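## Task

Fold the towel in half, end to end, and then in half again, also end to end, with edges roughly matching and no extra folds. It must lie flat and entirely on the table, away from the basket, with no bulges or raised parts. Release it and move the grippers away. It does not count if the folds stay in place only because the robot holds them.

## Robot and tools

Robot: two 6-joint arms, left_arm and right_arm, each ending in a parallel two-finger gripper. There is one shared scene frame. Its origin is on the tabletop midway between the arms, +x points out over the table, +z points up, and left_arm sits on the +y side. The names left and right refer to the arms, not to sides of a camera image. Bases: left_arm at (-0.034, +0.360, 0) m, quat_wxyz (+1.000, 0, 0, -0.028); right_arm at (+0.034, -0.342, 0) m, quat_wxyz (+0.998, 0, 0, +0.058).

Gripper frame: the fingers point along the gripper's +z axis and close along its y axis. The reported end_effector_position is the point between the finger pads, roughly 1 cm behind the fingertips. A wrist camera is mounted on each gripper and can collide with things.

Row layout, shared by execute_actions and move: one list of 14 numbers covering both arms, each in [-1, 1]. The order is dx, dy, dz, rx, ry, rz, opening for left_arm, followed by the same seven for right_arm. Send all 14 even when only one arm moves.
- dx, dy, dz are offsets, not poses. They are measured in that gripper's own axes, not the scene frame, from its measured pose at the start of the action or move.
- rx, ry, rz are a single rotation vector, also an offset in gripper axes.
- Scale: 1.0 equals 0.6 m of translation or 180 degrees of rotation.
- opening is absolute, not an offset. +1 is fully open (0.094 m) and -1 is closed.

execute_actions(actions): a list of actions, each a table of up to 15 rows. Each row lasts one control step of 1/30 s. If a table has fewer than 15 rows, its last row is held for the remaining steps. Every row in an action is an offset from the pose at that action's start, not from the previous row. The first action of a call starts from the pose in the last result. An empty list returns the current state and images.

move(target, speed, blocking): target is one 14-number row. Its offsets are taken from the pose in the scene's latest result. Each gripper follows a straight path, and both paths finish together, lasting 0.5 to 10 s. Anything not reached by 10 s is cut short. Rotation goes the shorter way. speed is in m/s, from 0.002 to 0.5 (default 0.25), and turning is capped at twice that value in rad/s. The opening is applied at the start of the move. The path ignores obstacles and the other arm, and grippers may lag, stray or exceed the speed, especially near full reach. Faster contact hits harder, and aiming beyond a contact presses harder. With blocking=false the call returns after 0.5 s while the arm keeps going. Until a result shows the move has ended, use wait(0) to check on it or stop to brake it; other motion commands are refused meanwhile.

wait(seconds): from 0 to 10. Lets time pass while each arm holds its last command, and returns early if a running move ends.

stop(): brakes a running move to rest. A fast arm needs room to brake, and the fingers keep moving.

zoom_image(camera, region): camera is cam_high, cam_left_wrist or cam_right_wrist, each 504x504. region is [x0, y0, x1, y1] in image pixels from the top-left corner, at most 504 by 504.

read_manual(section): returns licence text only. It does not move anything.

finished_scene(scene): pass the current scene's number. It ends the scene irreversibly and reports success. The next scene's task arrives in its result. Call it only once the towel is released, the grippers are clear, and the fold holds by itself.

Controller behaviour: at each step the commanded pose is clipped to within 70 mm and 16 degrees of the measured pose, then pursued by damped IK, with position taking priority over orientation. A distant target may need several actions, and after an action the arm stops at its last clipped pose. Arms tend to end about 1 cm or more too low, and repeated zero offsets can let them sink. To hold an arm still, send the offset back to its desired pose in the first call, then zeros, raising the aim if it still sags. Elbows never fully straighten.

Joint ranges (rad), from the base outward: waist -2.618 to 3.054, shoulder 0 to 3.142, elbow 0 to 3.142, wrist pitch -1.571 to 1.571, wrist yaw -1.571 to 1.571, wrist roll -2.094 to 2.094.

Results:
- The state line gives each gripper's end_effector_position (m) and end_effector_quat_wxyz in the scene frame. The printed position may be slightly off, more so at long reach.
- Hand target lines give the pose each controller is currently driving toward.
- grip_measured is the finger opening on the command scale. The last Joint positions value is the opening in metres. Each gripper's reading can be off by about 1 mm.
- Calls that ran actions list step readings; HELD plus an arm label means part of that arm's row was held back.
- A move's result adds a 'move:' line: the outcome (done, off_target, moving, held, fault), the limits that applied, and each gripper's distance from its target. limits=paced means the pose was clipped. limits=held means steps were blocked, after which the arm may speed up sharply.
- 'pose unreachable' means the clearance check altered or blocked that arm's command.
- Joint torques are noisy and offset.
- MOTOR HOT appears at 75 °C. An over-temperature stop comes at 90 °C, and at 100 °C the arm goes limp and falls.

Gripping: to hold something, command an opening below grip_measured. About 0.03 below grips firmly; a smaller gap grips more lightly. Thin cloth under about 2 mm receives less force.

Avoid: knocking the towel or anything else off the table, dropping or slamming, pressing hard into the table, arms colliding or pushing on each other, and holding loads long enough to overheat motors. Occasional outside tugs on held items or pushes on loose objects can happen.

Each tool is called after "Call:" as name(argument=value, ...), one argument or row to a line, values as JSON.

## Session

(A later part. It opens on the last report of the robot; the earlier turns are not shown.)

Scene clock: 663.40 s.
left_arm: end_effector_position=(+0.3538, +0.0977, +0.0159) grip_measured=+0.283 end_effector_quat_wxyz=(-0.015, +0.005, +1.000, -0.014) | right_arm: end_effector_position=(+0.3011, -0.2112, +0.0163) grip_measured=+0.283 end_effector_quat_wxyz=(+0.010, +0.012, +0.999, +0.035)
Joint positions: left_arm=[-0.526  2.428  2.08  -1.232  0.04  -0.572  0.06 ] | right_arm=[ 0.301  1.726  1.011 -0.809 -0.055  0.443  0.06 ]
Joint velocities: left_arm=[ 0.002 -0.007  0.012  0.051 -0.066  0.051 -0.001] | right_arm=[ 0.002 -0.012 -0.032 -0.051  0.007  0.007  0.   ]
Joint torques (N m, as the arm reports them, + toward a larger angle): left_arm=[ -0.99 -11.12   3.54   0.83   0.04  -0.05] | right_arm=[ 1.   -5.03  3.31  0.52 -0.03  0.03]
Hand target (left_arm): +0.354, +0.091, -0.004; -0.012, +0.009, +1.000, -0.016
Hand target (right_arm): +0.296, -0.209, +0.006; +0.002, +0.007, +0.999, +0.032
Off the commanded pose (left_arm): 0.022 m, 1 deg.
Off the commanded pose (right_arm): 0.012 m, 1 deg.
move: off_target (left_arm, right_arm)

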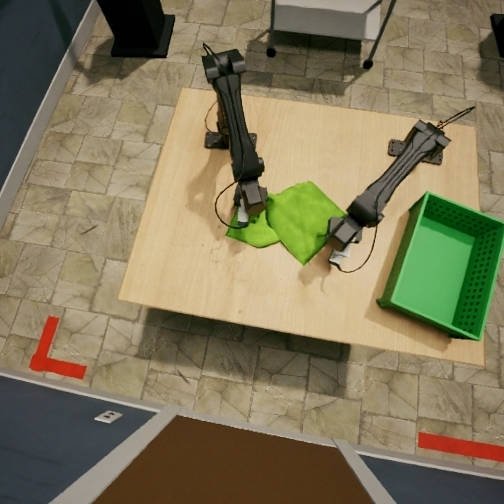

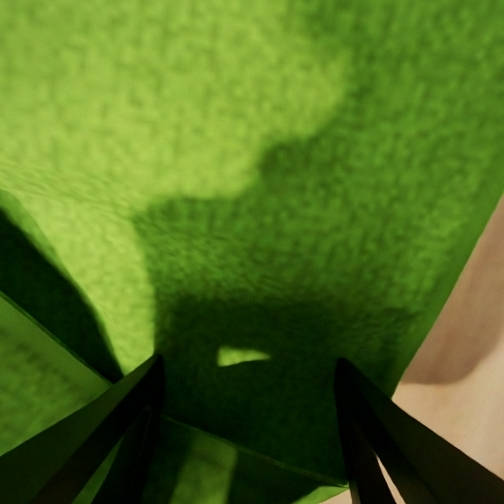

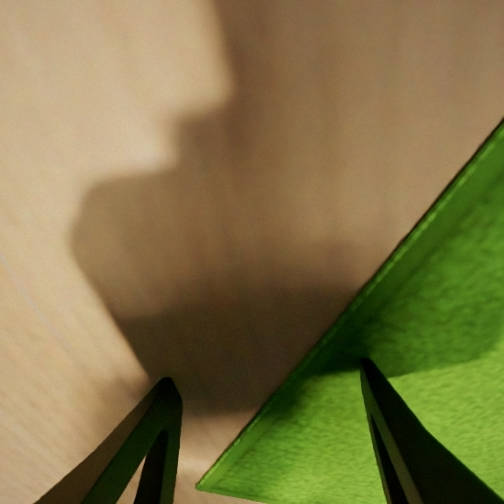

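Call:
move(
  target=[0,0,0.02,0,0,0,-1, 0,0,0.02,0,0,0,-1],
  speed=0.05,
)

Scene clock: 669.57 s.
left_arm: end_effector_position=(+0.3535, +0.0933, +0.0176) grip_measured=-0.982 end_effector_quat_wxyz=(-0.016, +0.005, +1.000, -0.025) | right_arm: end_effector_position=(+0.3092, -0.2077, +0.0168) grip_measured=-0.978 end_effector_quat_wxyz=(+0.026, +0.012, +0.999, +0.042)
Joint positions: left_arm=[-0.526  2.424  2.079 -1.224  0.059 -0.573  0.001] | right_arm=[ 0.301  1.726  1.011 -0.773 -0.055  0.443  0.001]
Joint velocities: left_arm=[ 0.017 -0.002  0.012  0.007  0.051 -0.022 -0.   ] | right_arm=[ 0.002 -0.002 -0.002  0.051  0.037 -0.066 -0.   ]
Joint torques (N m, as the arm reports them, + toward a larger angle): left_arm=[ -0.22 -12.37   3.9    0.51  -0.16  -0.01] | right_arm=[ 0.12 -4.86  3.24  0.42 -0.02  0.04]
Hand target (left_arm): +0.353, +0.097, +0.004; -0.016, +0.005, +1.000, -0.014
Hand target (right_arm): +0.301, -0.211, +0.005; +0.010, +0.012, +0.999, +0.035
Off the commanded pose (left_arm): 0.014 m, 1 deg.
Off the commanded pose (right_arm): 0.015 m, 2 deg.
move: off_target (left_arm, right_arm)

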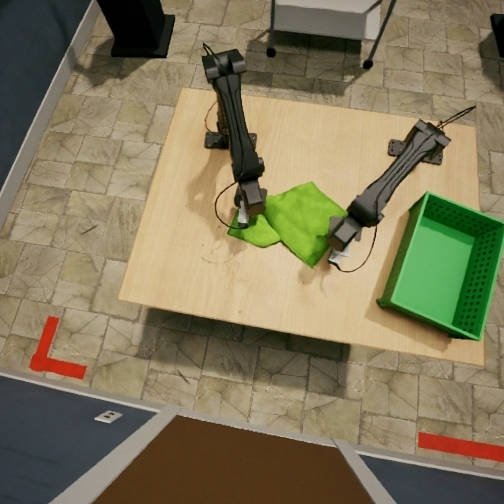

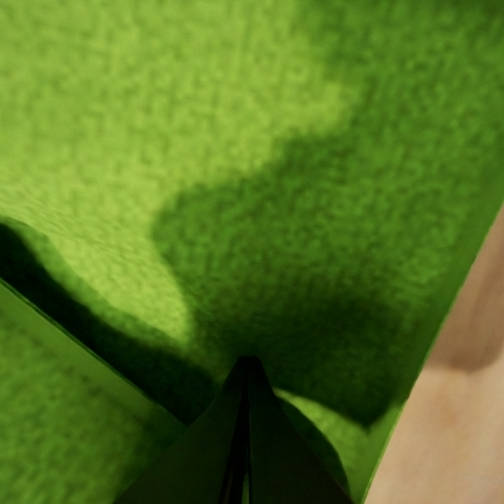

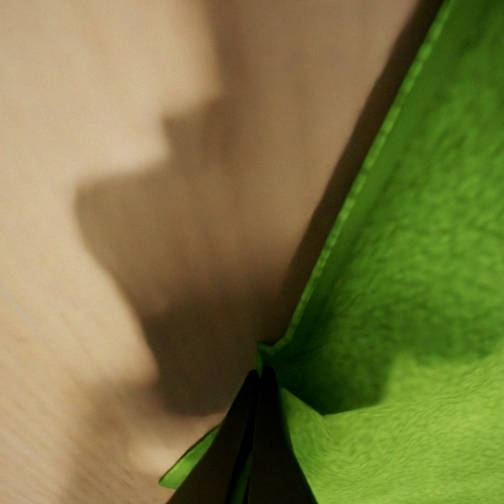

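Call:
move(
  target=[0,0,0,0,0,0,-1, 0,-0.06,-0.04,0,0,0,0.28],
  speed=0.08,
)

Call:
move(
  target=[0,0,0,0,0,0,-1, 0.005,0,0.07,0,0,0,0.28],
  speed=0.05,
)

Scene clock: 677.07 s.
left_arm: end_effector_position=(+0.3532, +0.0928, +0.0177) grip_measured=-0.982 end_effector_quat_wxyz=(-0.016, +0.005, +1.000, -0.027) | right_arm: end_effector_position=(+0.3106, -0.2426, +0.0328) grip_measured=+0.277 end_effector_quat_wxyz=(+0.025, +0.011, +0.999, +0.039)
Joint positions: left_arm=[-0.526  2.424  2.079 -1.224  0.062 -0.573  0.001] | right_arm=[ 0.188  1.664  1.011 -0.846 -0.059  0.329  0.06 ]
Joint velocities: left_arm=[-0.002  0.002 -0.002 -0.051 -0.051  0.007 -0.   ] | right_arm=[ 0.007 -0.012 -0.017  0.066  0.081 -0.022  0.001]
Joint torques (N m, as the arm reports them, + toward a larger angle): left_arm=[ -0.07 -13.12   7.05   0.25   0.04  -0.05] | right_arm=[-0.66 -7.59  4.51  0.17 -0.05 -0.06]
Hand target (left_arm): +0.354, +0.093, +0.018; -0.016, +0.005, +1.000, -0.025
Hand target (right_arm): +0.308, -0.246, +0.038; +0.027, +0.012, +0.999, +0.041
Off the commanded pose (left_arm): 0.001 m, 0 deg.
Off the commanded pose (right_arm): 0.007 m, 0 deg.
move: done

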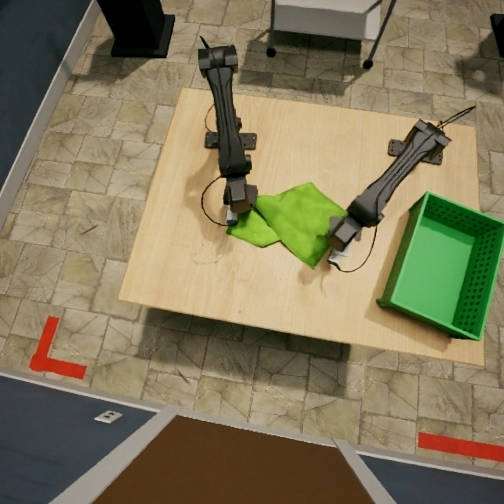

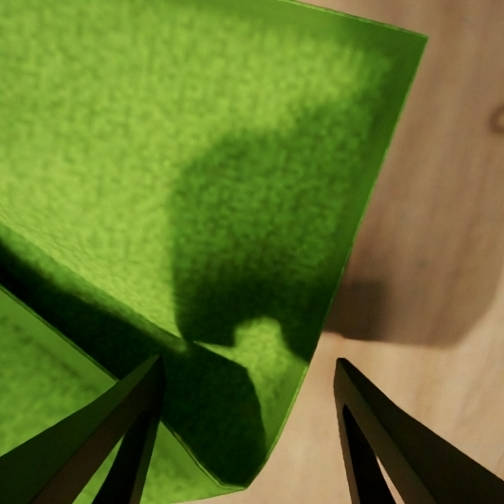

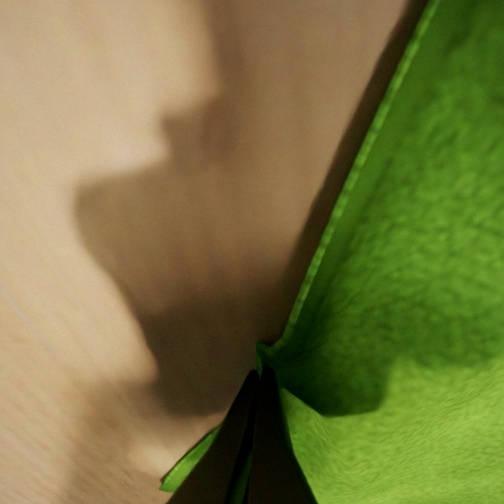

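Scene clock: 678.13 s.
left_arm: end_effector_position=(+0.3532, +0.0928, +0.0177) grip_measured=-0.982 end_effector_quat_wxyz=(-0.016, +0.005, +0.999, -0.027) | right_arm: end_effector_position=(+0.3137, -0.2417, +0.0143) grip_measured=+0.277 end_effector_quat_wxyz=(+0.033, +0.017, +0.998, +0.042)
Joint positions: left_arm=[-0.526  2.424  2.079 -1.224  0.063 -0.573  0.001] | right_arm=[ 0.188  1.694  0.961 -0.749 -0.058  0.341  0.06 ]
Joint velocities: left_arm=[-0.002 -0.007 -0.007 -0.022  0.022 -0.051  0.001] | right_arm=[ 0.002 -0.002 -0.002  0.022  0.051 -0.007  0.   ]
Joint torques (N m, as the arm reports them, + toward a larger angle): left_arm=[ -0.11 -13.18   7.05   0.24   0.04  -0.03] | right_arm=[ 0.86 -3.19  1.53  1.01 -0.02  0.03]
Hand target (left_arm): +0.353, +0.093, +0.018; -0.016, +0.005, +0.999, -0.027
Hand target (right_arm): +0.308, -0.240, -0.007; +0.024, +0.011, +0.999, +0.039
Off the commanded pose (left_arm): 0.000 m, 0 deg.
Off the commanded pose (right_arm): 0.024 m, 1 deg.
move: off_target (right_arm)

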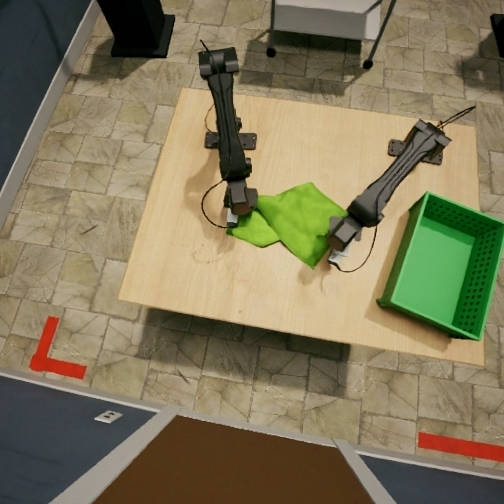

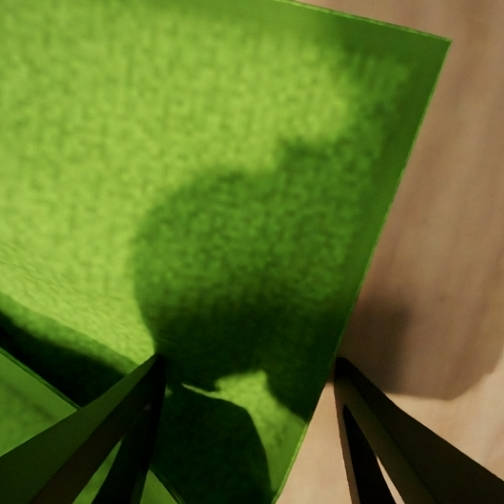

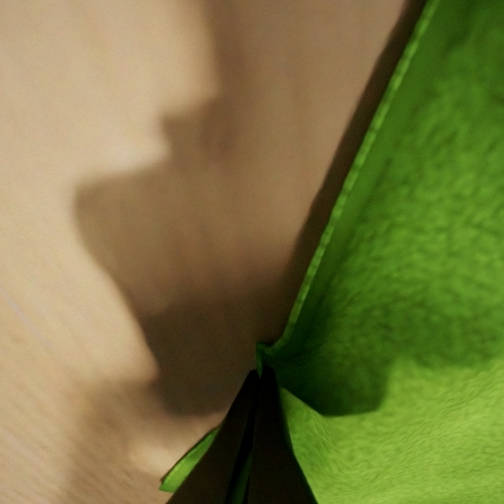

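Call:
execute_actions(
  actions=[
    [[0,0,0,0,0,0,-1, 0,0,0.02,0,0,0,-1]],
  ],
)

Scene clock: 706.43 s.
left_arm: end_effector_position=(+0.3532, +0.0928, +0.0177) grip_measured=-0.982 end_effector_quat_wxyz=(-0.016, +0.005, +0.999, -0.027) | right_arm: end_effector_position=(+0.3195, -0.2406, +0.0148) grip_measured=-0.966 end_effector_quat_wxyz=(+0.045, +0.017, +0.998, +0.044)
Joint positions: left_arm=[-0.526  2.424  2.079 -1.224  0.063 -0.573  0.001] | right_arm=[ 0.188  1.694  0.961 -0.726 -0.054  0.342  0.002]
Joint velocities: left_arm=[-0.007 -0.027 -0.007  0.007 -0.022 -0.022 -0.001] | right_arm=[-0.002 -0.012  0.002  0.007  0.007  0.037  0.001]
Joint torques (N m, as the arm reports them, + toward a larger angle): left_arm=[ -0.03 -13.15   7.1    0.23   0.05  -0.03] | right_arm=[ 0.04 -4.46  3.22  0.6  -0.06  0.04]
Hand target (left_arm): +0.353, +0.093, +0.018; -0.016, +0.005, +0.999, -0.027
Hand target (right_arm): +0.314, -0.241, +0.003; +0.033, +0.017, +0.998, +0.042
Off the commanded pose (left_arm): 0.000 m, 0 deg.
Off the commanded pose (right_arm): 0.013 m, 1 deg.
Step readings (end_effector_position):
0: left_arm (+0.3532, +0.0928, +0.0177) | right_arm (+0.3137, -0.2417, +0.0143)
1: left_arm (+0.3532, +0.0928, +0.0177) | right_arm (+0.3140, -0.2426, +0.0142)
2: left_arm (+0.3532, +0.0928, +0.0177) | right_arm (+0.3150, -0.2437, +0.0142)
4: left_arm (+0.3532, +0.0928, +0.0177) | right_arm (+0.3172, -0.2430, +0.0144)
8: left_arm (+0.3532, +0.0928, +0.0177) | right_arm (+0.3195, -0.2407, +0.0148)
15: end_effector_position above

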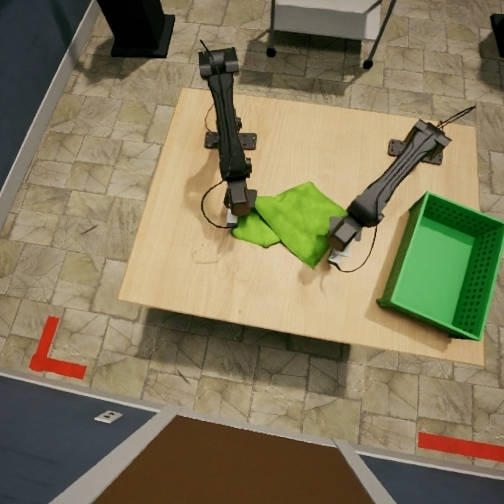

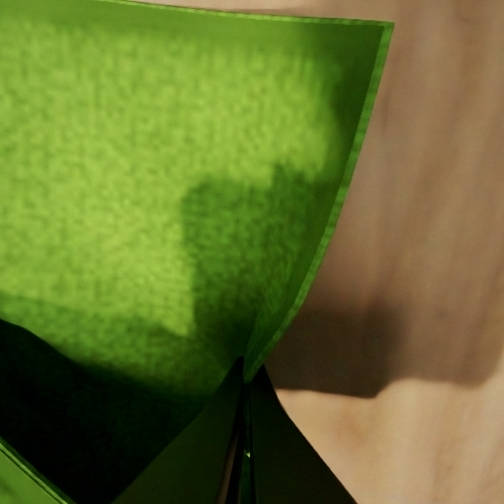

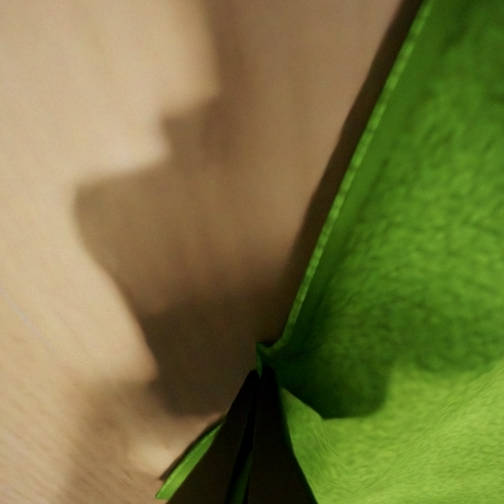

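Call:
move(
  target=[0,0.01,-0.4,0,0,0,-1, -0.05,-0.07,-0.4,0,0,0,-1],
  speed=0.12,
)

Scene clock: 715.67 s.
left_arm: end_effector_position=(+0.3607, +0.1083, +0.2430) grip_measured=-0.982 end_effector_quat_wxyz=(+0.131, -0.004, +0.983, -0.127) | right_arm: end_effector_position=(+0.3309, -0.2994, +0.2371) grip_measured=-0.966 end_effector_quat_wxyz=(+0.088, +0.017, +0.995, +0.046)
Joint positions: left_arm=[-0.482  2.18   2.529 -1.562  0.082 -0.562  0.001] | right_arm=[-0.022  1.576  1.736 -1.545 -0.072  0.137  0.002]
Joint velocities: left_arm=[0.007 0.002 0.012 0.007 0.037 0.037 0.001] | right_arm=[-0.012 -0.007 -0.002  0.022 -0.022 -0.066 -0.   ]
Joint torques (N m, as the arm reports them, + toward a larger angle): left_arm=[  1.13 -12.11   8.77   0.71   0.04   0.09] | right_arm=[-0.94 -6.98  7.26  0.37 -0.08 -0.08]
Hand target (left_arm): +0.362, +0.116, +0.255; +0.143, -0.005, +0.981, -0.131
Hand target (right_arm): +0.329, -0.303, +0.251; +0.108, +0.019, +0.993, +0.049
Off the commanded pose (left_arm): 0.014 m, 21 deg; orientation clipped at the last step of the last action.
Off the commanded pose (right_arm): 0.016 m, 5 deg.
joint sent to its limit (left arm) — the command would take joint 4 (wrist pitch) past its lower limit, so that joint was sent only as far as its limit.
joint sent to its limit (right arm) — the command would take joint 4 (wrist pitch) past its lower limit, so that joint was sent only as far as its limit.
move: off_target (left_arm, right_arm); limits=paced

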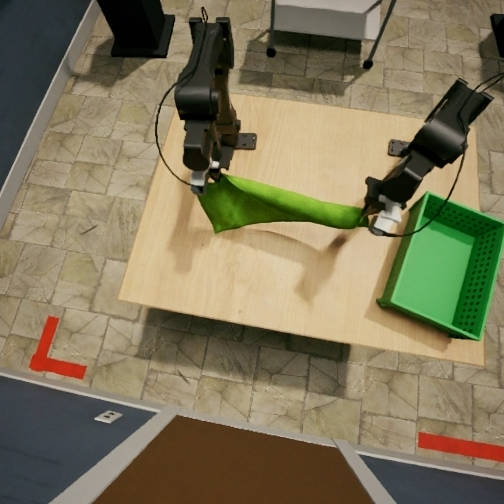

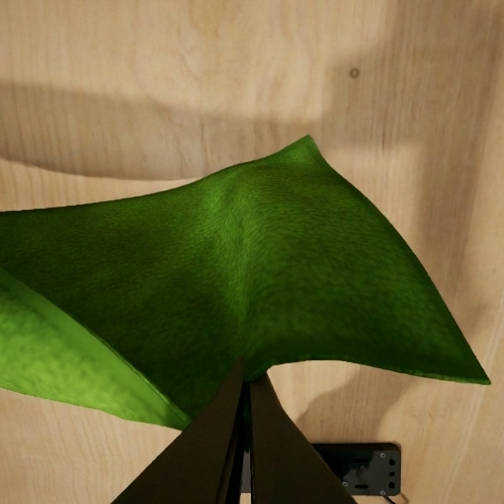

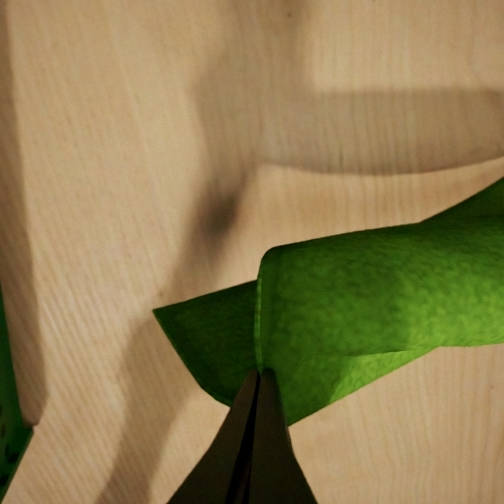

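Call:
move(
  target=[0.25,0,0.36,0,0,0,-1, 0.22,0,0.35,0,0,0,-1],
  speed=0.08,
)

Call:
execute_actions(
  actions=[
    [[0,0,0,0,0,0,0.5, 0,0,0,0,0,0,0.5]],
    [[0,0,-0.15,0,0,0,0.5, 0,0,-0.15,0,0,0,0.5]],
  ],
)

Scene clock: 725.77 s.
left_arm: end_effector_position=(+0.2760, +0.0448, +0.0168) grip_measured=-0.982 end_effector_quat_wxyz=(+0.135, -0.004, +0.981, -0.138) | right_arm: end_effector_position=(+0.2384, -0.2761, +0.0151) grip_measured=-0.967 end_effector_quat_wxyz=(+0.078, +0.021, +0.996, +0.050)
Joint positions: left_arm=[-0.741  1.972  1.259 -0.469 -0.003 -0.807  0.001] | right_arm=[ 0.146  1.28   0.579 -0.692 -0.051  0.309  0.002]
Joint velocities: left_arm=[-0.012  0.002 -0.012 -0.022  0.007 -0.022  0.   ] | right_arm=[ 0.002  0.012 -0.012  0.037 -0.022  0.051  0.   ]
Joint torques (N m, as the arm reports them, + toward a larger angle): left_arm=[-0.86 -8.29  5.03  1.08 -0.1  -0.11] | right_arm=[ 0.91 -3.82  2.34  0.86  0.04  0.09]
Hand target (left_arm): +0.271, +0.046, +0.004; +0.132, -0.004, +0.983, -0.128
Hand target (right_arm): +0.235, -0.276, +0.009; +0.087, +0.017, +0.995, +0.048
Off the commanded pose (left_arm): 0.015 m, 1 deg.
Off the commanded pose (right_arm): 0.007 m, 1 deg.
move: off_target (left_arm)

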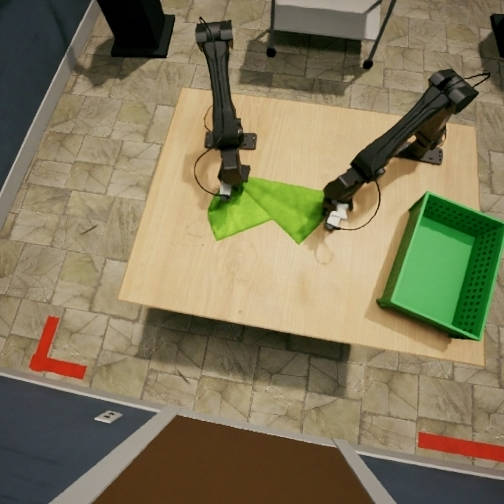

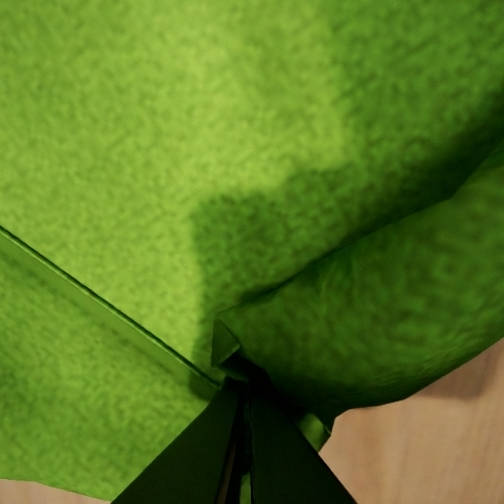

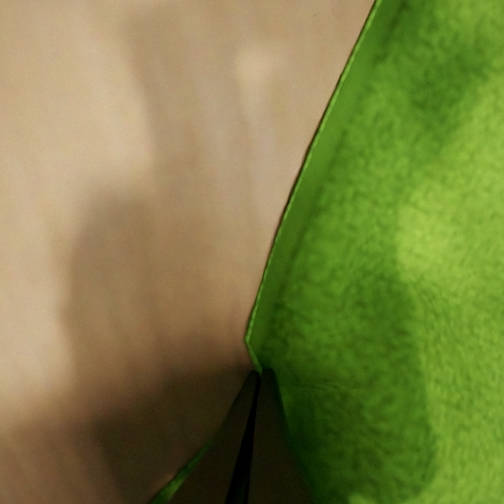

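Scene clock: 726.77 s.
left_arm: end_effector_position=(+0.2561, +0.0580, +0.1101) grip_measured=+0.497 end_effector_quat_wxyz=(+0.155, -0.001, +0.972, -0.175) | right_arm: end_effector_position=(+0.2346, -0.2770, +0.0992) grip_measured=+0.497 end_effector_quat_wxyz=(+0.090, +0.018, +0.993, +0.069)
Joint positions: left_arm=[-0.743  1.715  1.282 -0.665  0.021 -0.807  0.07 ] | right_arm=[ 0.115  1.126  0.825 -1.06  -0.09   0.276  0.07 ]
Joint velocities: left_arm=[ 0.027 -0.007 -0.007 -0.183 -0.125 -0.037  0.   ] | right_arm=[ 0.012 -0.007 -0.002 -0.286 -0.066 -0.037 -0.   ]
Joint torques (N m, as the arm reports them, + toward a larger angle): left_arm=[ 0.77 -7.53  8.83  0.97  0.05  0.07] | right_arm=[-0.91 -3.29  7.13  0.47 -0.1  -0.06]
Hand target (left_arm): +0.255, +0.064, +0.107; +0.145, -0.002, +0.976, -0.164
Hand target (right_arm): +0.230, -0.280, +0.106; +0.086, +0.019, +0.994, +0.070
Off the commanded pose (left_arm): 0.006 m, 2 deg.
Off the commanded pose (right_arm): 0.010 m, 1 deg.
Step readings (end_effector_position; steps 1 to 15: 1st action; 16 to 30: 2nd action):
0: left_arm (+0.2760, +0.0448, +0.0168) | right_arm (+0.2384, -0.2761, +0.0151)
1: left_arm (+0.2760, +0.0448, +0.0168) | right_arm (+0.2382, -0.2758, +0.0151)
2: left_arm (+0.2763, +0.0425, +0.0178) | right_arm (+0.2386, -0.2744, +0.0153)
4: left_arm (+0.2783, +0.0373, +0.0222) | right_arm (+0.2407, -0.2704, +0.0167)
8: left_arm (+0.2799, +0.0341, +0.0259) | right_arm (+0.2438, -0.2681, +0.0187)
15: left_arm (+0.2799, +0.0341, +0.0259) | right_arm (+0.2438, -0.2680, +0.0187)
16: left_arm (+0.2793, +0.0344, +0.0313) | right_arm (+0.2433, -0.2677, +0.0237)
17: left_arm (+0.2739, +0.0399, +0.0368) | right_arm (+0.2410, -0.2688, +0.0323)
19: left_arm (+0.2660, +0.0479, +0.0603) | right_arm (+0.2457, -0.2693, +0.0584)
23: left_arm (+0.2621, +0.0519, +0.1084) | right_arm (+0.2545, -0.2706, +0.0998)
30: end_effector_position above

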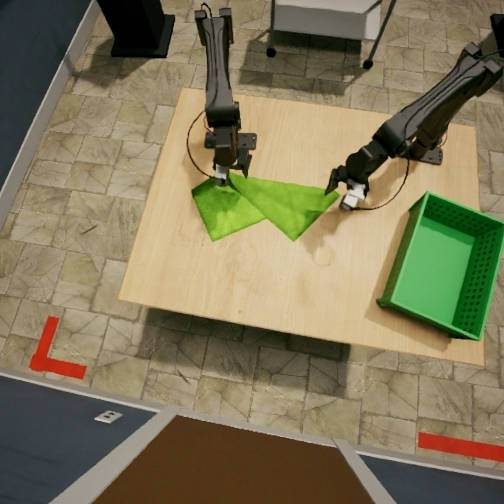

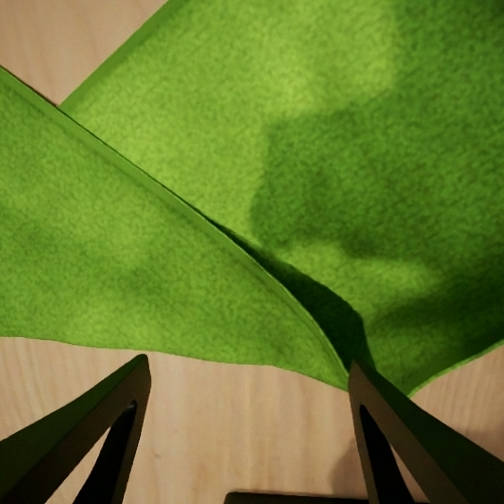

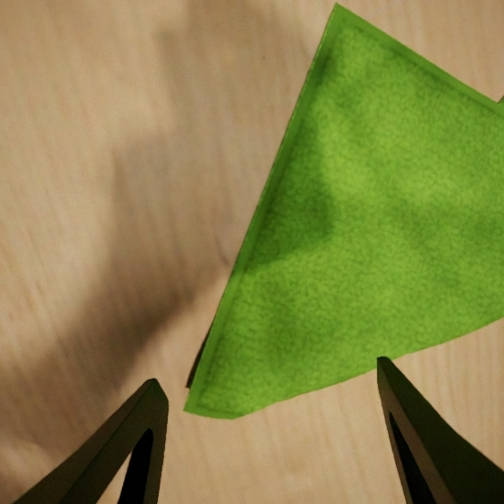

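Call:
zoom_image(
  camera="cam_high",
  region=[170, 150, 370, 270],
)

Region (170, 150, 370, 270) of cam_high's 504x504 image, scaled by 2.520, with more detail than that image has; it fills the top 302 rows of this view, and the rest is white.

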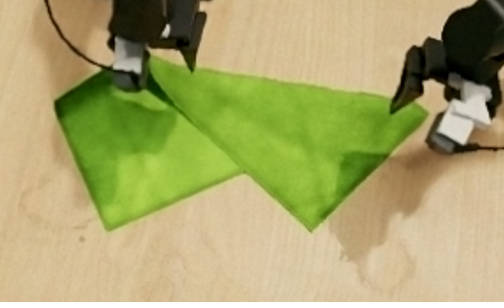

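Call:
move(
  target=[-0.1,0,0.155,0,0,0,-1, -0.326,-0.013,0,0,0,0,0.28],
  speed=0.2,
)

Scene clock: 753.13 s.
left_arm: end_effector_position=(+0.3288, +0.0330, +0.0374) grip_measured=-0.990 end_effector_quat_wxyz=(+0.139, -0.004, +0.977, -0.162) | right_arm: end_effector_position=(+0.4224, -0.2912, +0.1289) grip_measured=+0.283 end_effector_quat_wxyz=(+0.091, +0.016, +0.994, +0.063)
Joint positions: left_arm=[-0.657  2.078  1.489 -0.555  0.06  -0.735  0.   ] | right_arm=[-0.039  1.844  1.6   -1.133 -0.108  0.12   0.06 ]
Joint velocities: left_arm=[-0.007  0.017 -0.022  0.007  0.007 -0.022 -0.001] | right_arm=[ 0.012 -0.012  0.012 -0.007 -0.022  0.007 -0.001]
Joint torques (N m, as the arm reports them, + toward a larger angle): left_arm=[  0.57 -10.62  10.15   1.11   0.06   0.12] | right_arm=[-0.65 -6.8   7.84  0.38 -0.13 -0.03]
Hand target (left_arm): +0.340, +0.028, +0.046; +0.155, -0.001, +0.972, -0.175
Hand target (right_arm): +0.427, -0.293, +0.132; +0.091, +0.018, +0.993, +0.068
Off the commanded pose (left_arm): 0.015 m, 2 deg.
Off the commanded pose (right_arm): 0.006 m, 1 deg.
move: off_target (left_arm)

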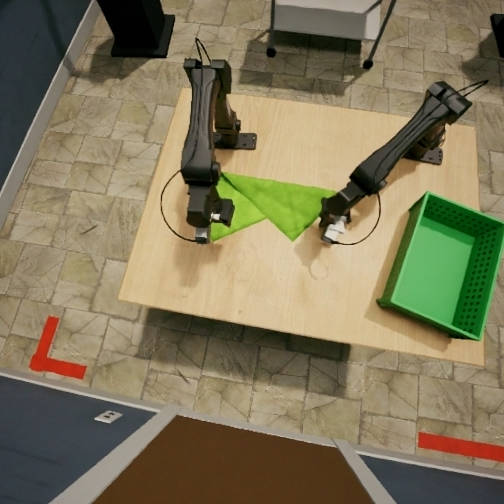

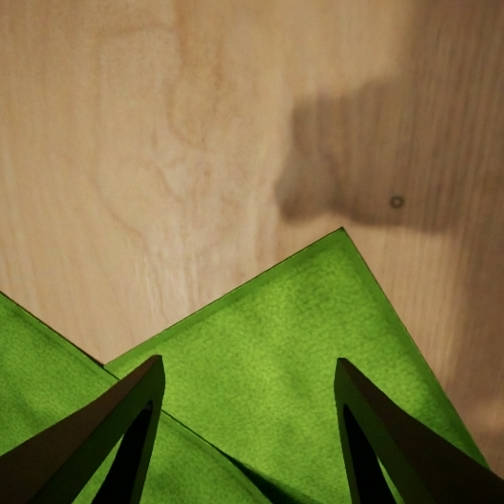

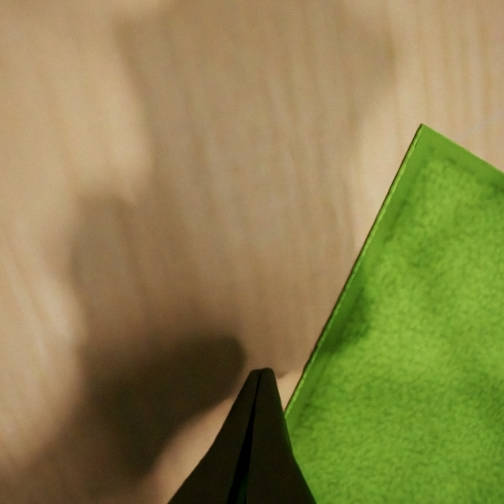

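Call:
move(
  target=[0,-0.08,0.04,0,0,0,-1, -0.02,-0.03,0.19,0,0,0,0.28],
  speed=0.15,
)

Scene clock: 761.10 s.
left_arm: end_effector_position=(+0.3316, -0.0167, +0.0292) grip_measured=-0.990 end_effector_quat_wxyz=(+0.135, -0.003, +0.977, -0.166) | right_arm: end_effector_position=(+0.4566, -0.2911, +0.0257) grip_measured=+0.283 end_effector_quat_wxyz=(+0.098, +0.013, +0.993, +0.063)
Joint positions: left_arm=[-0.733  2.222  1.685 -0.604  0.04  -0.805  0.   ] | right_arm=[-0.046  2.032  1.44  -0.772 -0.109  0.109  0.06 ]
Joint velocities: left_arm=[-0.027 -0.002 -0.002 -0.037  0.051 -0.022  0.001] | right_arm=[-0.002  0.002 -0.012  0.007  0.007 -0.037 -0.   ]
Joint torques (N m, as the arm reports them, + toward a larger angle): left_arm=[ -0.58 -11.59  10.21   0.83  -0.09  -0.08] | right_arm=[-0.87 -8.46  4.28  0.59 -0.08 -0.05]
Hand target (left_arm): +0.333, -0.020, +0.032; +0.140, -0.004, +0.977, -0.163
Hand target (right_arm): +0.453, -0.296, +0.017; +0.090, +0.016, +0.994, +0.063
Off the commanded pose (left_arm): 0.004 m, 1 deg.
Off the commanded pose (right_arm): 0.010 m, 1 deg.
move: done

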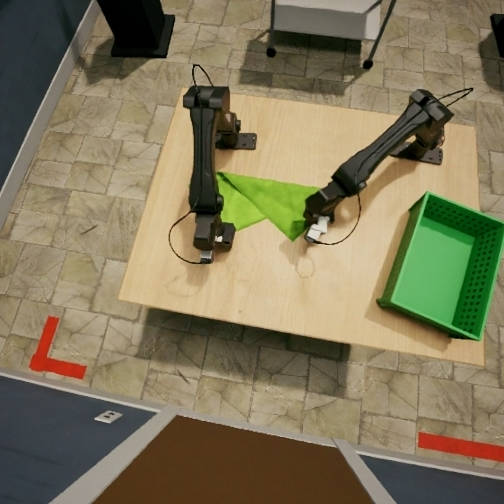

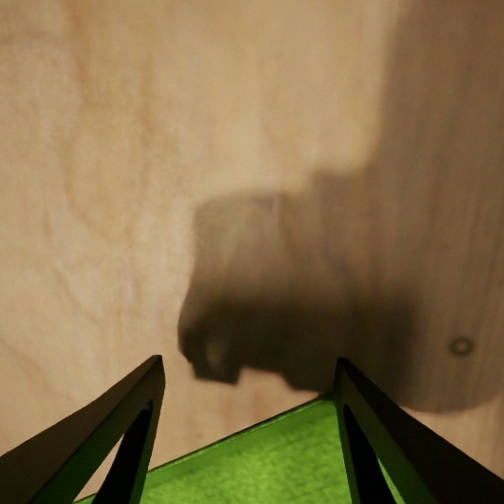

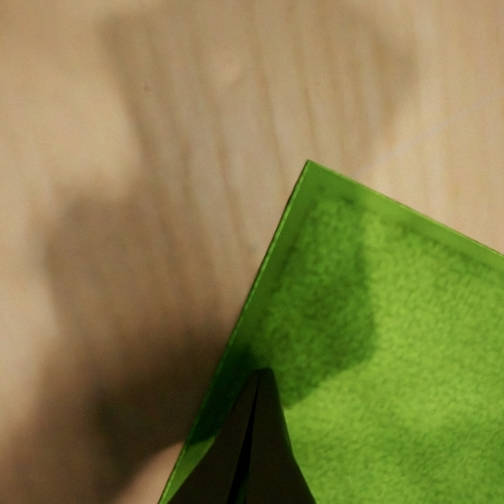

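Call:
execute_actions(
  actions=[
    [[0,0,0.01,0,0,0,-1, 0,0,-0.04,0,0,0,0.28],[0,0,0.01,0,0,0,-1, 0,0,-0.04,0,0,0,0.28],[0,0,0.01,0,0,0,-1, 0,0,-0.04,0,0,0,0.28],[0,0,0.01,0,0,0,-1, 0,0,-0.04,0,0,0,0.28],[0,0,0.01,0,0,0,-1, 0.045,0.03,-0.04,0,0,0,0.28],[0,0,0.01,0,0,0,-1, 0.045,0.03,-0.04,0,0,0,0.28],[0,0,0.01,0,0,0,-1, 0.045,0.03,-0.04,0,0,0,0.28],[0,0,0.01,0,0,0,-1, 0.045,0.03,-0.04,0,0,0,0.28],[0,0,0.01,0,0,0,-1, 0.045,0.03,0.03,0,0,0,0.28]],
    [[0,0,0,0,0,0,-1,0,0,0,0,0,0,0.28]],
  ],
)

Scene clock: 771.53 s.
left_arm: end_effector_position=(+0.3315, -0.0165, +0.0291) grip_measured=-0.990 end_effector_quat_wxyz=(+0.135, -0.003, +0.977, -0.166) | right_arm: end_effector_position=(+0.4361, -0.2704, +0.0214) grip_measured=+0.282 end_effector_quat_wxyz=(+0.105, +0.008, +0.992, +0.067)
Joint positions: left_arm=[-0.733  2.222  1.685 -0.605  0.039 -0.805  0.   ] | right_arm=[ 0.011  1.961  1.311 -0.693 -0.104  0.156  0.06 ]
Joint velocities: left_arm=[ 0.007  0.002 -0.027  0.022 -0.051  0.007 -0.001] | right_arm=[-0.007 -0.007 -0.017  0.022  0.037  0.051  0.   ]
Joint torques (N m, as the arm reports them, + toward a larger angle): left_arm=[ -0.03 -12.3    7.77   0.95   0.06   0.  ] | right_arm=[ 0.15 -8.49  5.28  0.51 -0.03  0.01]
Hand target (left_arm): +0.332, -0.017, +0.029; +0.135, -0.003, +0.977, -0.166
Hand target (right_arm): +0.435, -0.271, +0.021; +0.102, +0.008, +0.992, +0.067
Off the commanded pose (left_arm): 0.000 m, 0 deg.
Off the commanded pose (right_arm): 0.002 m, 0 deg.
Step readings (end_effector_position; steps 1 to 15: 1st action; 16 to 30: 2nd action):
0: left_arm (+0.3315, -0.0165, +0.0291) | right_arm (+0.4571, -0.2911, +0.0258)
1: left_arm (+0.3315, -0.0165, +0.0291) | right_arm (+0.4561, -0.2912, +0.0262)
2: left_arm (+0.3315, -0.0165, +0.0291) | right_arm (+0.4537, -0.2913, +0.0269)
4: left_arm (+0.3315, -0.0165, +0.0291) | right_arm (+0.4498, -0.2916, +0.0292)
8: left_arm (+0.3315, -0.0165, +0.0291) | right_arm (+0.4329, -0.2840, +0.0377)
15: left_arm (+0.3315, -0.0165, +0.0291) | right_arm (+0.4347, -0.2706, +0.0211)
16: left_arm (+0.3315, -0.0165, +0.0291) | right_arm (+0.4360, -0.2705, +0.0214)
17: left_arm (+0.3315, -0.0165, +0.0291) | right_arm (+0.4359, -0.2705, +0.0213)
19: left_arm (+0.3315, -0.0165, +0.0291) | right_arm (+0.4360, -0.2705, +0.0214)
23: left_arm (+0.3315, -0.0165, +0.0291) | right_arm (+0.4361, -0.2704, +0.0214)
30: end_effector_position above

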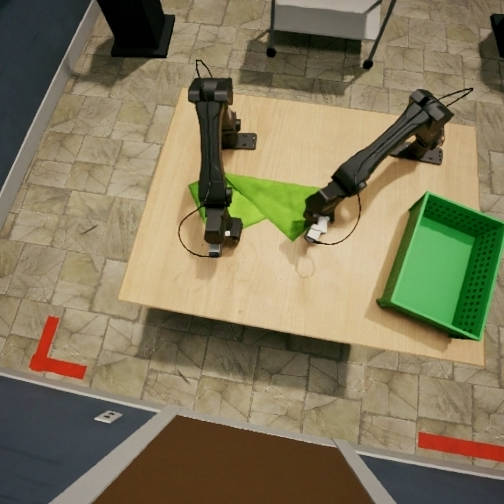

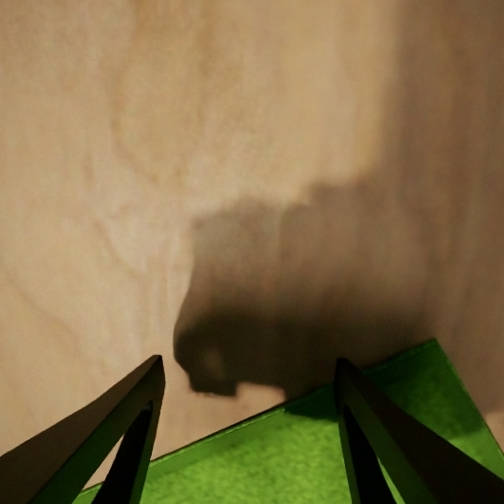

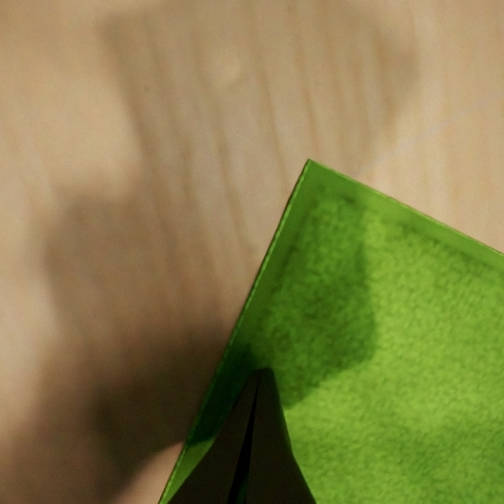

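Call:
execute_actions(
  actions=[
    [[0,0,0.0,0,0,0,-1, 0,0,-0.04,0,0,0,0.28],[0,0,0,0,0,0,-1, 0,0,-0.04,0,0,0,0.28],[0,0,0,0,0,0,-1, 0,0,-0.04,0,0,0,0.28],[0,0,0,0,0,0,-1, 0,0,-0.04,0,0,0,0.28],[0,0,0,0,0,0,-1, 0.01,-0.058,-0.04,0,0,0,0.28],[0,0,0,0,0,0,-1, 0.01,-0.058,-0.04,0,0,0,0.28],[0,0,0,0,0,0,-1, 0.01,-0.058,-0.04,0,0,0,0.28],[0,0,0,0,0,0,-1, 0.01,-0.058,-0.04,0,0,0,0.28],[0,0,0,0,0,0,-1, 0.01,-0.058,0.03,0,0,0,0.28]],
    [[0,0,0,0,0,0,-1,0,0,0,0,0,0,0.28]],
  ],
)

Scene clock: 784.33 s.
left_arm: end_effector_position=(+0.3315, -0.0165, +0.0291) grip_measured=-0.990 end_effector_quat_wxyz=(+0.135, -0.003, +0.977, -0.166) | right_arm: end_effector_position=(+0.4419, -0.3076, +0.0214) grip_measured=+0.282 end_effector_quat_wxyz=(+0.126, +0.018, +0.990, +0.063)
Joint positions: left_arm=[-0.733  2.222  1.685 -0.605  0.039 -0.805  0.   ] | right_arm=[-0.085  1.94   1.273 -0.643 -0.112  0.082  0.06 ]
Joint velocities: left_arm=[-0.002  0.022 -0.012  0.007 -0.037 -0.066 -0.002] | right_arm=[-0.022 -0.007  0.012 -0.007  0.037  0.022 -0.   ]
Joint torques (N m, as the arm reports them, + toward a larger angle): left_arm=[ -0.08 -12.23   7.67   0.96   0.07   0.  ] | right_arm=[ 0.02 -8.34  5.35  0.65 -0.06  0.03]
Hand target (left_arm): +0.332, -0.017, +0.029; +0.135, -0.003, +0.977, -0.166
Hand target (right_arm): +0.442, -0.308, +0.021; +0.126, +0.018, +0.990, +0.063
Off the commanded pose (left_arm): 0.000 m, 0 deg.
Off the commanded pose (right_arm): 0.001 m, 0 deg.
Step readings (end_effector_position; steps 1 to 15: 1st action; 16 to 30: 2nd action):
0: left_arm (+0.3315, -0.0165, +0.0291) | right_arm (+0.4361, -0.2704, +0.0214)
1: left_arm (+0.3315, -0.0165, +0.0291) | right_arm (+0.4355, -0.2705, +0.0225)
2: left_arm (+0.3315, -0.0165, +0.0291) | right_arm (+0.4336, -0.2708, +0.0239)
4: left_arm (+0.3315, -0.0165, +0.0291) | right_arm (+0.4300, -0.2712, +0.0272)
8: left_arm (+0.3315, -0.0165, +0.0291) | right_arm (+0.4323, -0.2925, +0.0346)
15: left_arm (+0.3315, -0.0165, +0.0291) | right_arm (+0.4418, -0.3076, +0.0209)
16: left_arm (+0.3315, -0.0165, +0.0291) | right_arm (+0.4418, -0.3076, +0.0209)
17: left_arm (+0.3315, -0.0165, +0.0291) | right_arm (+0.4419, -0.3076, +0.0214)
19: left_arm (+0.3315, -0.0165, +0.0291) | right_arm (+0.4419, -0.3076, +0.0214)
23: left_arm (+0.3315, -0.0165, +0.0291) | right_arm (+0.4419, -0.3076, +0.0214)
30: end_effector_position above

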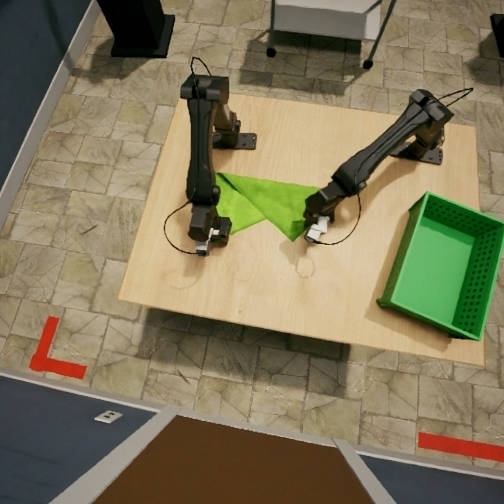

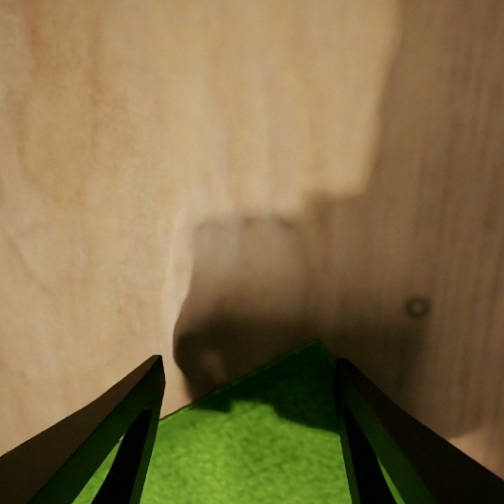

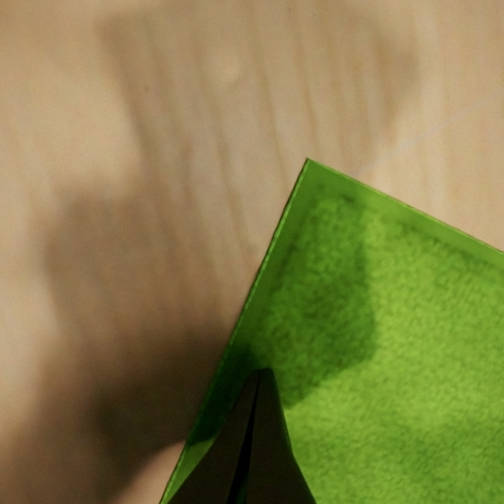

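Corner is just inside the outer finger. Close.

Call:
execute_actions(
  actions=[
    [[0,0,0,0,0,0,-1, 0,0,0.02,0,0,0,-1]],
  ],
)

Scene clock: 796.53 s.
left_arm: end_effector_position=(+0.3315, -0.0165, +0.0291) grip_measured=-0.990 end_effector_quat_wxyz=(+0.135, -0.003, +0.977, -0.166) | right_arm: end_effector_position=(+0.4476, -0.3077, +0.0198) grip_measured=-0.978 end_effector_quat_wxyz=(+0.136, +0.017, +0.989, +0.062)
Joint positions: left_arm=[-0.733  2.222  1.685 -0.605  0.039 -0.805  0.   ] | right_arm=[-0.085  1.949  1.273 -0.616 -0.11   0.082  0.001]
Joint velocities: left_arm=[ 0.027  0.017 -0.017  0.007 -0.11  -0.081 -0.001] | right_arm=[-0.002 -0.017 -0.017 -0.007 -0.037 -0.037  0.   ]
Joint torques (N m, as the arm reports them, + toward a larger angle): left_arm=[ -0.07 -12.22   7.72   0.96   0.03  -0.02] | right_arm=[ 0.38 -7.12  4.61  0.73 -0.06  0.05]
Hand target (left_arm): +0.332, -0.017, +0.029; +0.135, -0.003, +0.977, -0.166
Hand target (right_arm): +0.445, -0.306, +0.010; +0.126, +0.018, +0.990, +0.063
Off the commanded pose (left_arm): 0.000 m, 0 deg.
Off the commanded pose (right_arm): 0.010 m, 1 deg.
Step readings (end_effector_position):
0: left_arm (+0.3315, -0.0165, +0.0291) | right_arm (+0.4419, -0.3076, +0.0214)
1: left_arm (+0.3315, -0.0165, +0.0291) | right_arm (+0.4424, -0.3078, +0.0215)
2: left_arm (+0.3315, -0.0165, +0.0291) | right_arm (+0.4438, -0.3078, +0.0218)
4: left_arm (+0.3315, -0.0165, +0.0291) | right_arm (+0.4456, -0.3077, +0.0212)
8: left_arm (+0.3315, -0.0165, +0.0291) | right_arm (+0.4468, -0.3077, +0.0196)
15: end_effector_position above

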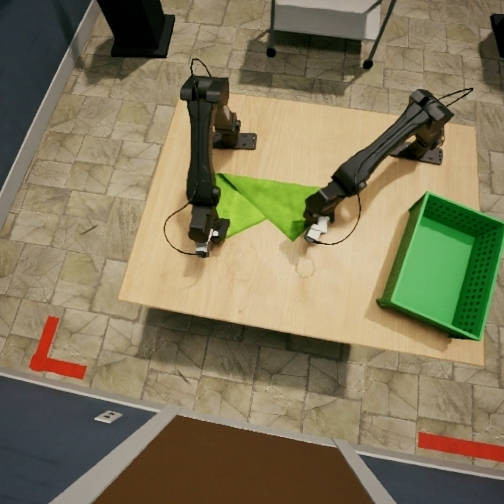

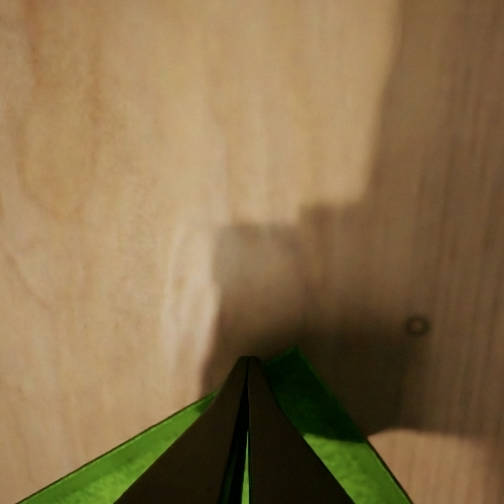

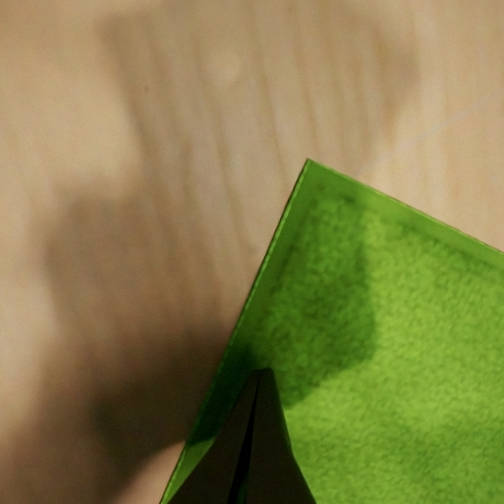

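Call:
execute_actions(
  actions=[
    [[0,0,0.0,0,0,0,-1, 0,0,-0.04,0,0,0,0.28],[0,0,0,0,0,0,-1, 0,0,-0.04,0,0,0,0.28],[0,0,0,0,0,0,-1, 0,0,-0.04,0,0,0,0.28],[0,0,0,0,0,0,-1, 0,0,-0.04,0,0,0,0.28],[0,0,0,0,0,0,-1, 0.06,-0.03,-0.04,0,0,0,0.28],[0,0,0,0,0,0,-1, 0.06,-0.03,-0.04,0,0,0,0.28],[0,0,0,0,0,0,-1, 0.06,-0.03,-0.04,0,0,0,0.28],[0,0,0,0,0,0,-1, 0.06,-0.03,-0.04,0,0,0,0.28],[0,0,0,0,0,0,-1, 0.06,-0.03,0.03,0,0,0,0.28]],
    [[0,0,0,0,0,0,-1,0,0,0,0,0,0,0.28]],
  ],
)

Scene clock: 812.37 s.
left_arm: end_effector_position=(+0.3315, -0.0165, +0.0291) grip_measured=-0.990 end_effector_quat_wxyz=(+0.135, -0.003, +0.977, -0.166) | right_arm: end_effector_position=(+0.4248, -0.3235, +0.0200) grip_measured=+0.277 end_effector_quat_wxyz=(+0.156, +0.020, +0.986, +0.059)
Joint positions: left_arm=[-0.733  2.222  1.685 -0.605  0.039 -0.805  0.   ] | right_arm=[-0.124  1.842  1.115 -0.529 -0.112  0.052  0.06 ]
Joint velocities: left_arm=[-0.022  0.022 -0.017  0.037 -0.022  0.022 -0.   ] | right_arm=[-0.007 -0.017 -0.022 -0.066  0.022 -0.081 -0.001]
Joint torques (N m, as the arm reports them, + toward a larger angle): left_arm=[ -0.04 -12.24   7.66   0.94   0.04  -0.01] | right_arm=[ 0.06 -7.4   5.31  0.7  -0.05  0.02]
Hand target (left_arm): +0.332, -0.017, +0.029; +0.135, -0.003, +0.977, -0.166
Hand target (right_arm): +0.424, -0.323, +0.019; +0.155, +0.020, +0.986, +0.059
Off the commanded pose (left_arm): 0.000 m, 0 deg.
Off the commanded pose (right_arm): 0.001 m, 0 deg.
Step readings (end_effector_position; steps 1 to 15: 1st action; 16 to 30: 2nd action):
0: left_arm (+0.3315, -0.0165, +0.0291) | right_arm (+0.4479, -0.3077, +0.0199)
1: left_arm (+0.3315, -0.0165, +0.0291) | right_arm (+0.4470, -0.3077, +0.0205)
2: left_arm (+0.3315, -0.0165, +0.0291) | right_arm (+0.4447, -0.3078, +0.0216)
4: left_arm (+0.3315, -0.0165, +0.0291) | right_arm (+0.4415, -0.3079, +0.0254)
8: left_arm (+0.3315, -0.0165, +0.0291) | right_arm (+0.4167, -0.3181, +0.0283)
15: left_arm (+0.3315, -0.0165, +0.0291) | right_arm (+0.4245, -0.3235, +0.0194)
16: left_arm (+0.3315, -0.0165, +0.0291) | right_arm (+0.4247, -0.3235, +0.0197)
17: left_arm (+0.3315, -0.0165, +0.0291) | right_arm (+0.4248, -0.3235, +0.0200)
19: left_arm (+0.3315, -0.0165, +0.0291) | right_arm (+0.4248, -0.3235, +0.0200)
23: left_arm (+0.3315, -0.0165, +0.0291) | right_arm (+0.4248, -0.3235, +0.0200)
30: end_effector_position above

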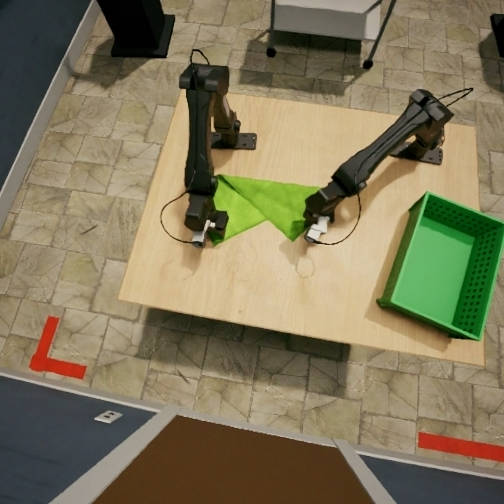

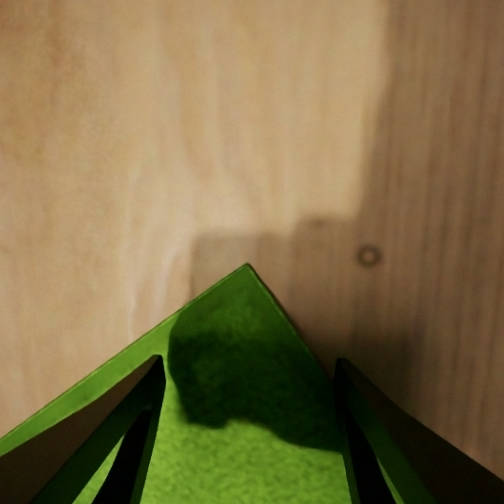

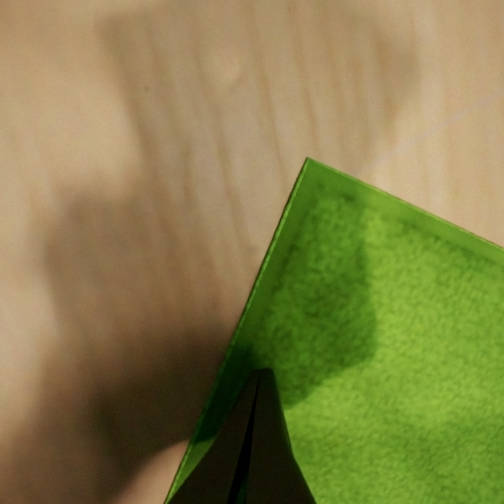

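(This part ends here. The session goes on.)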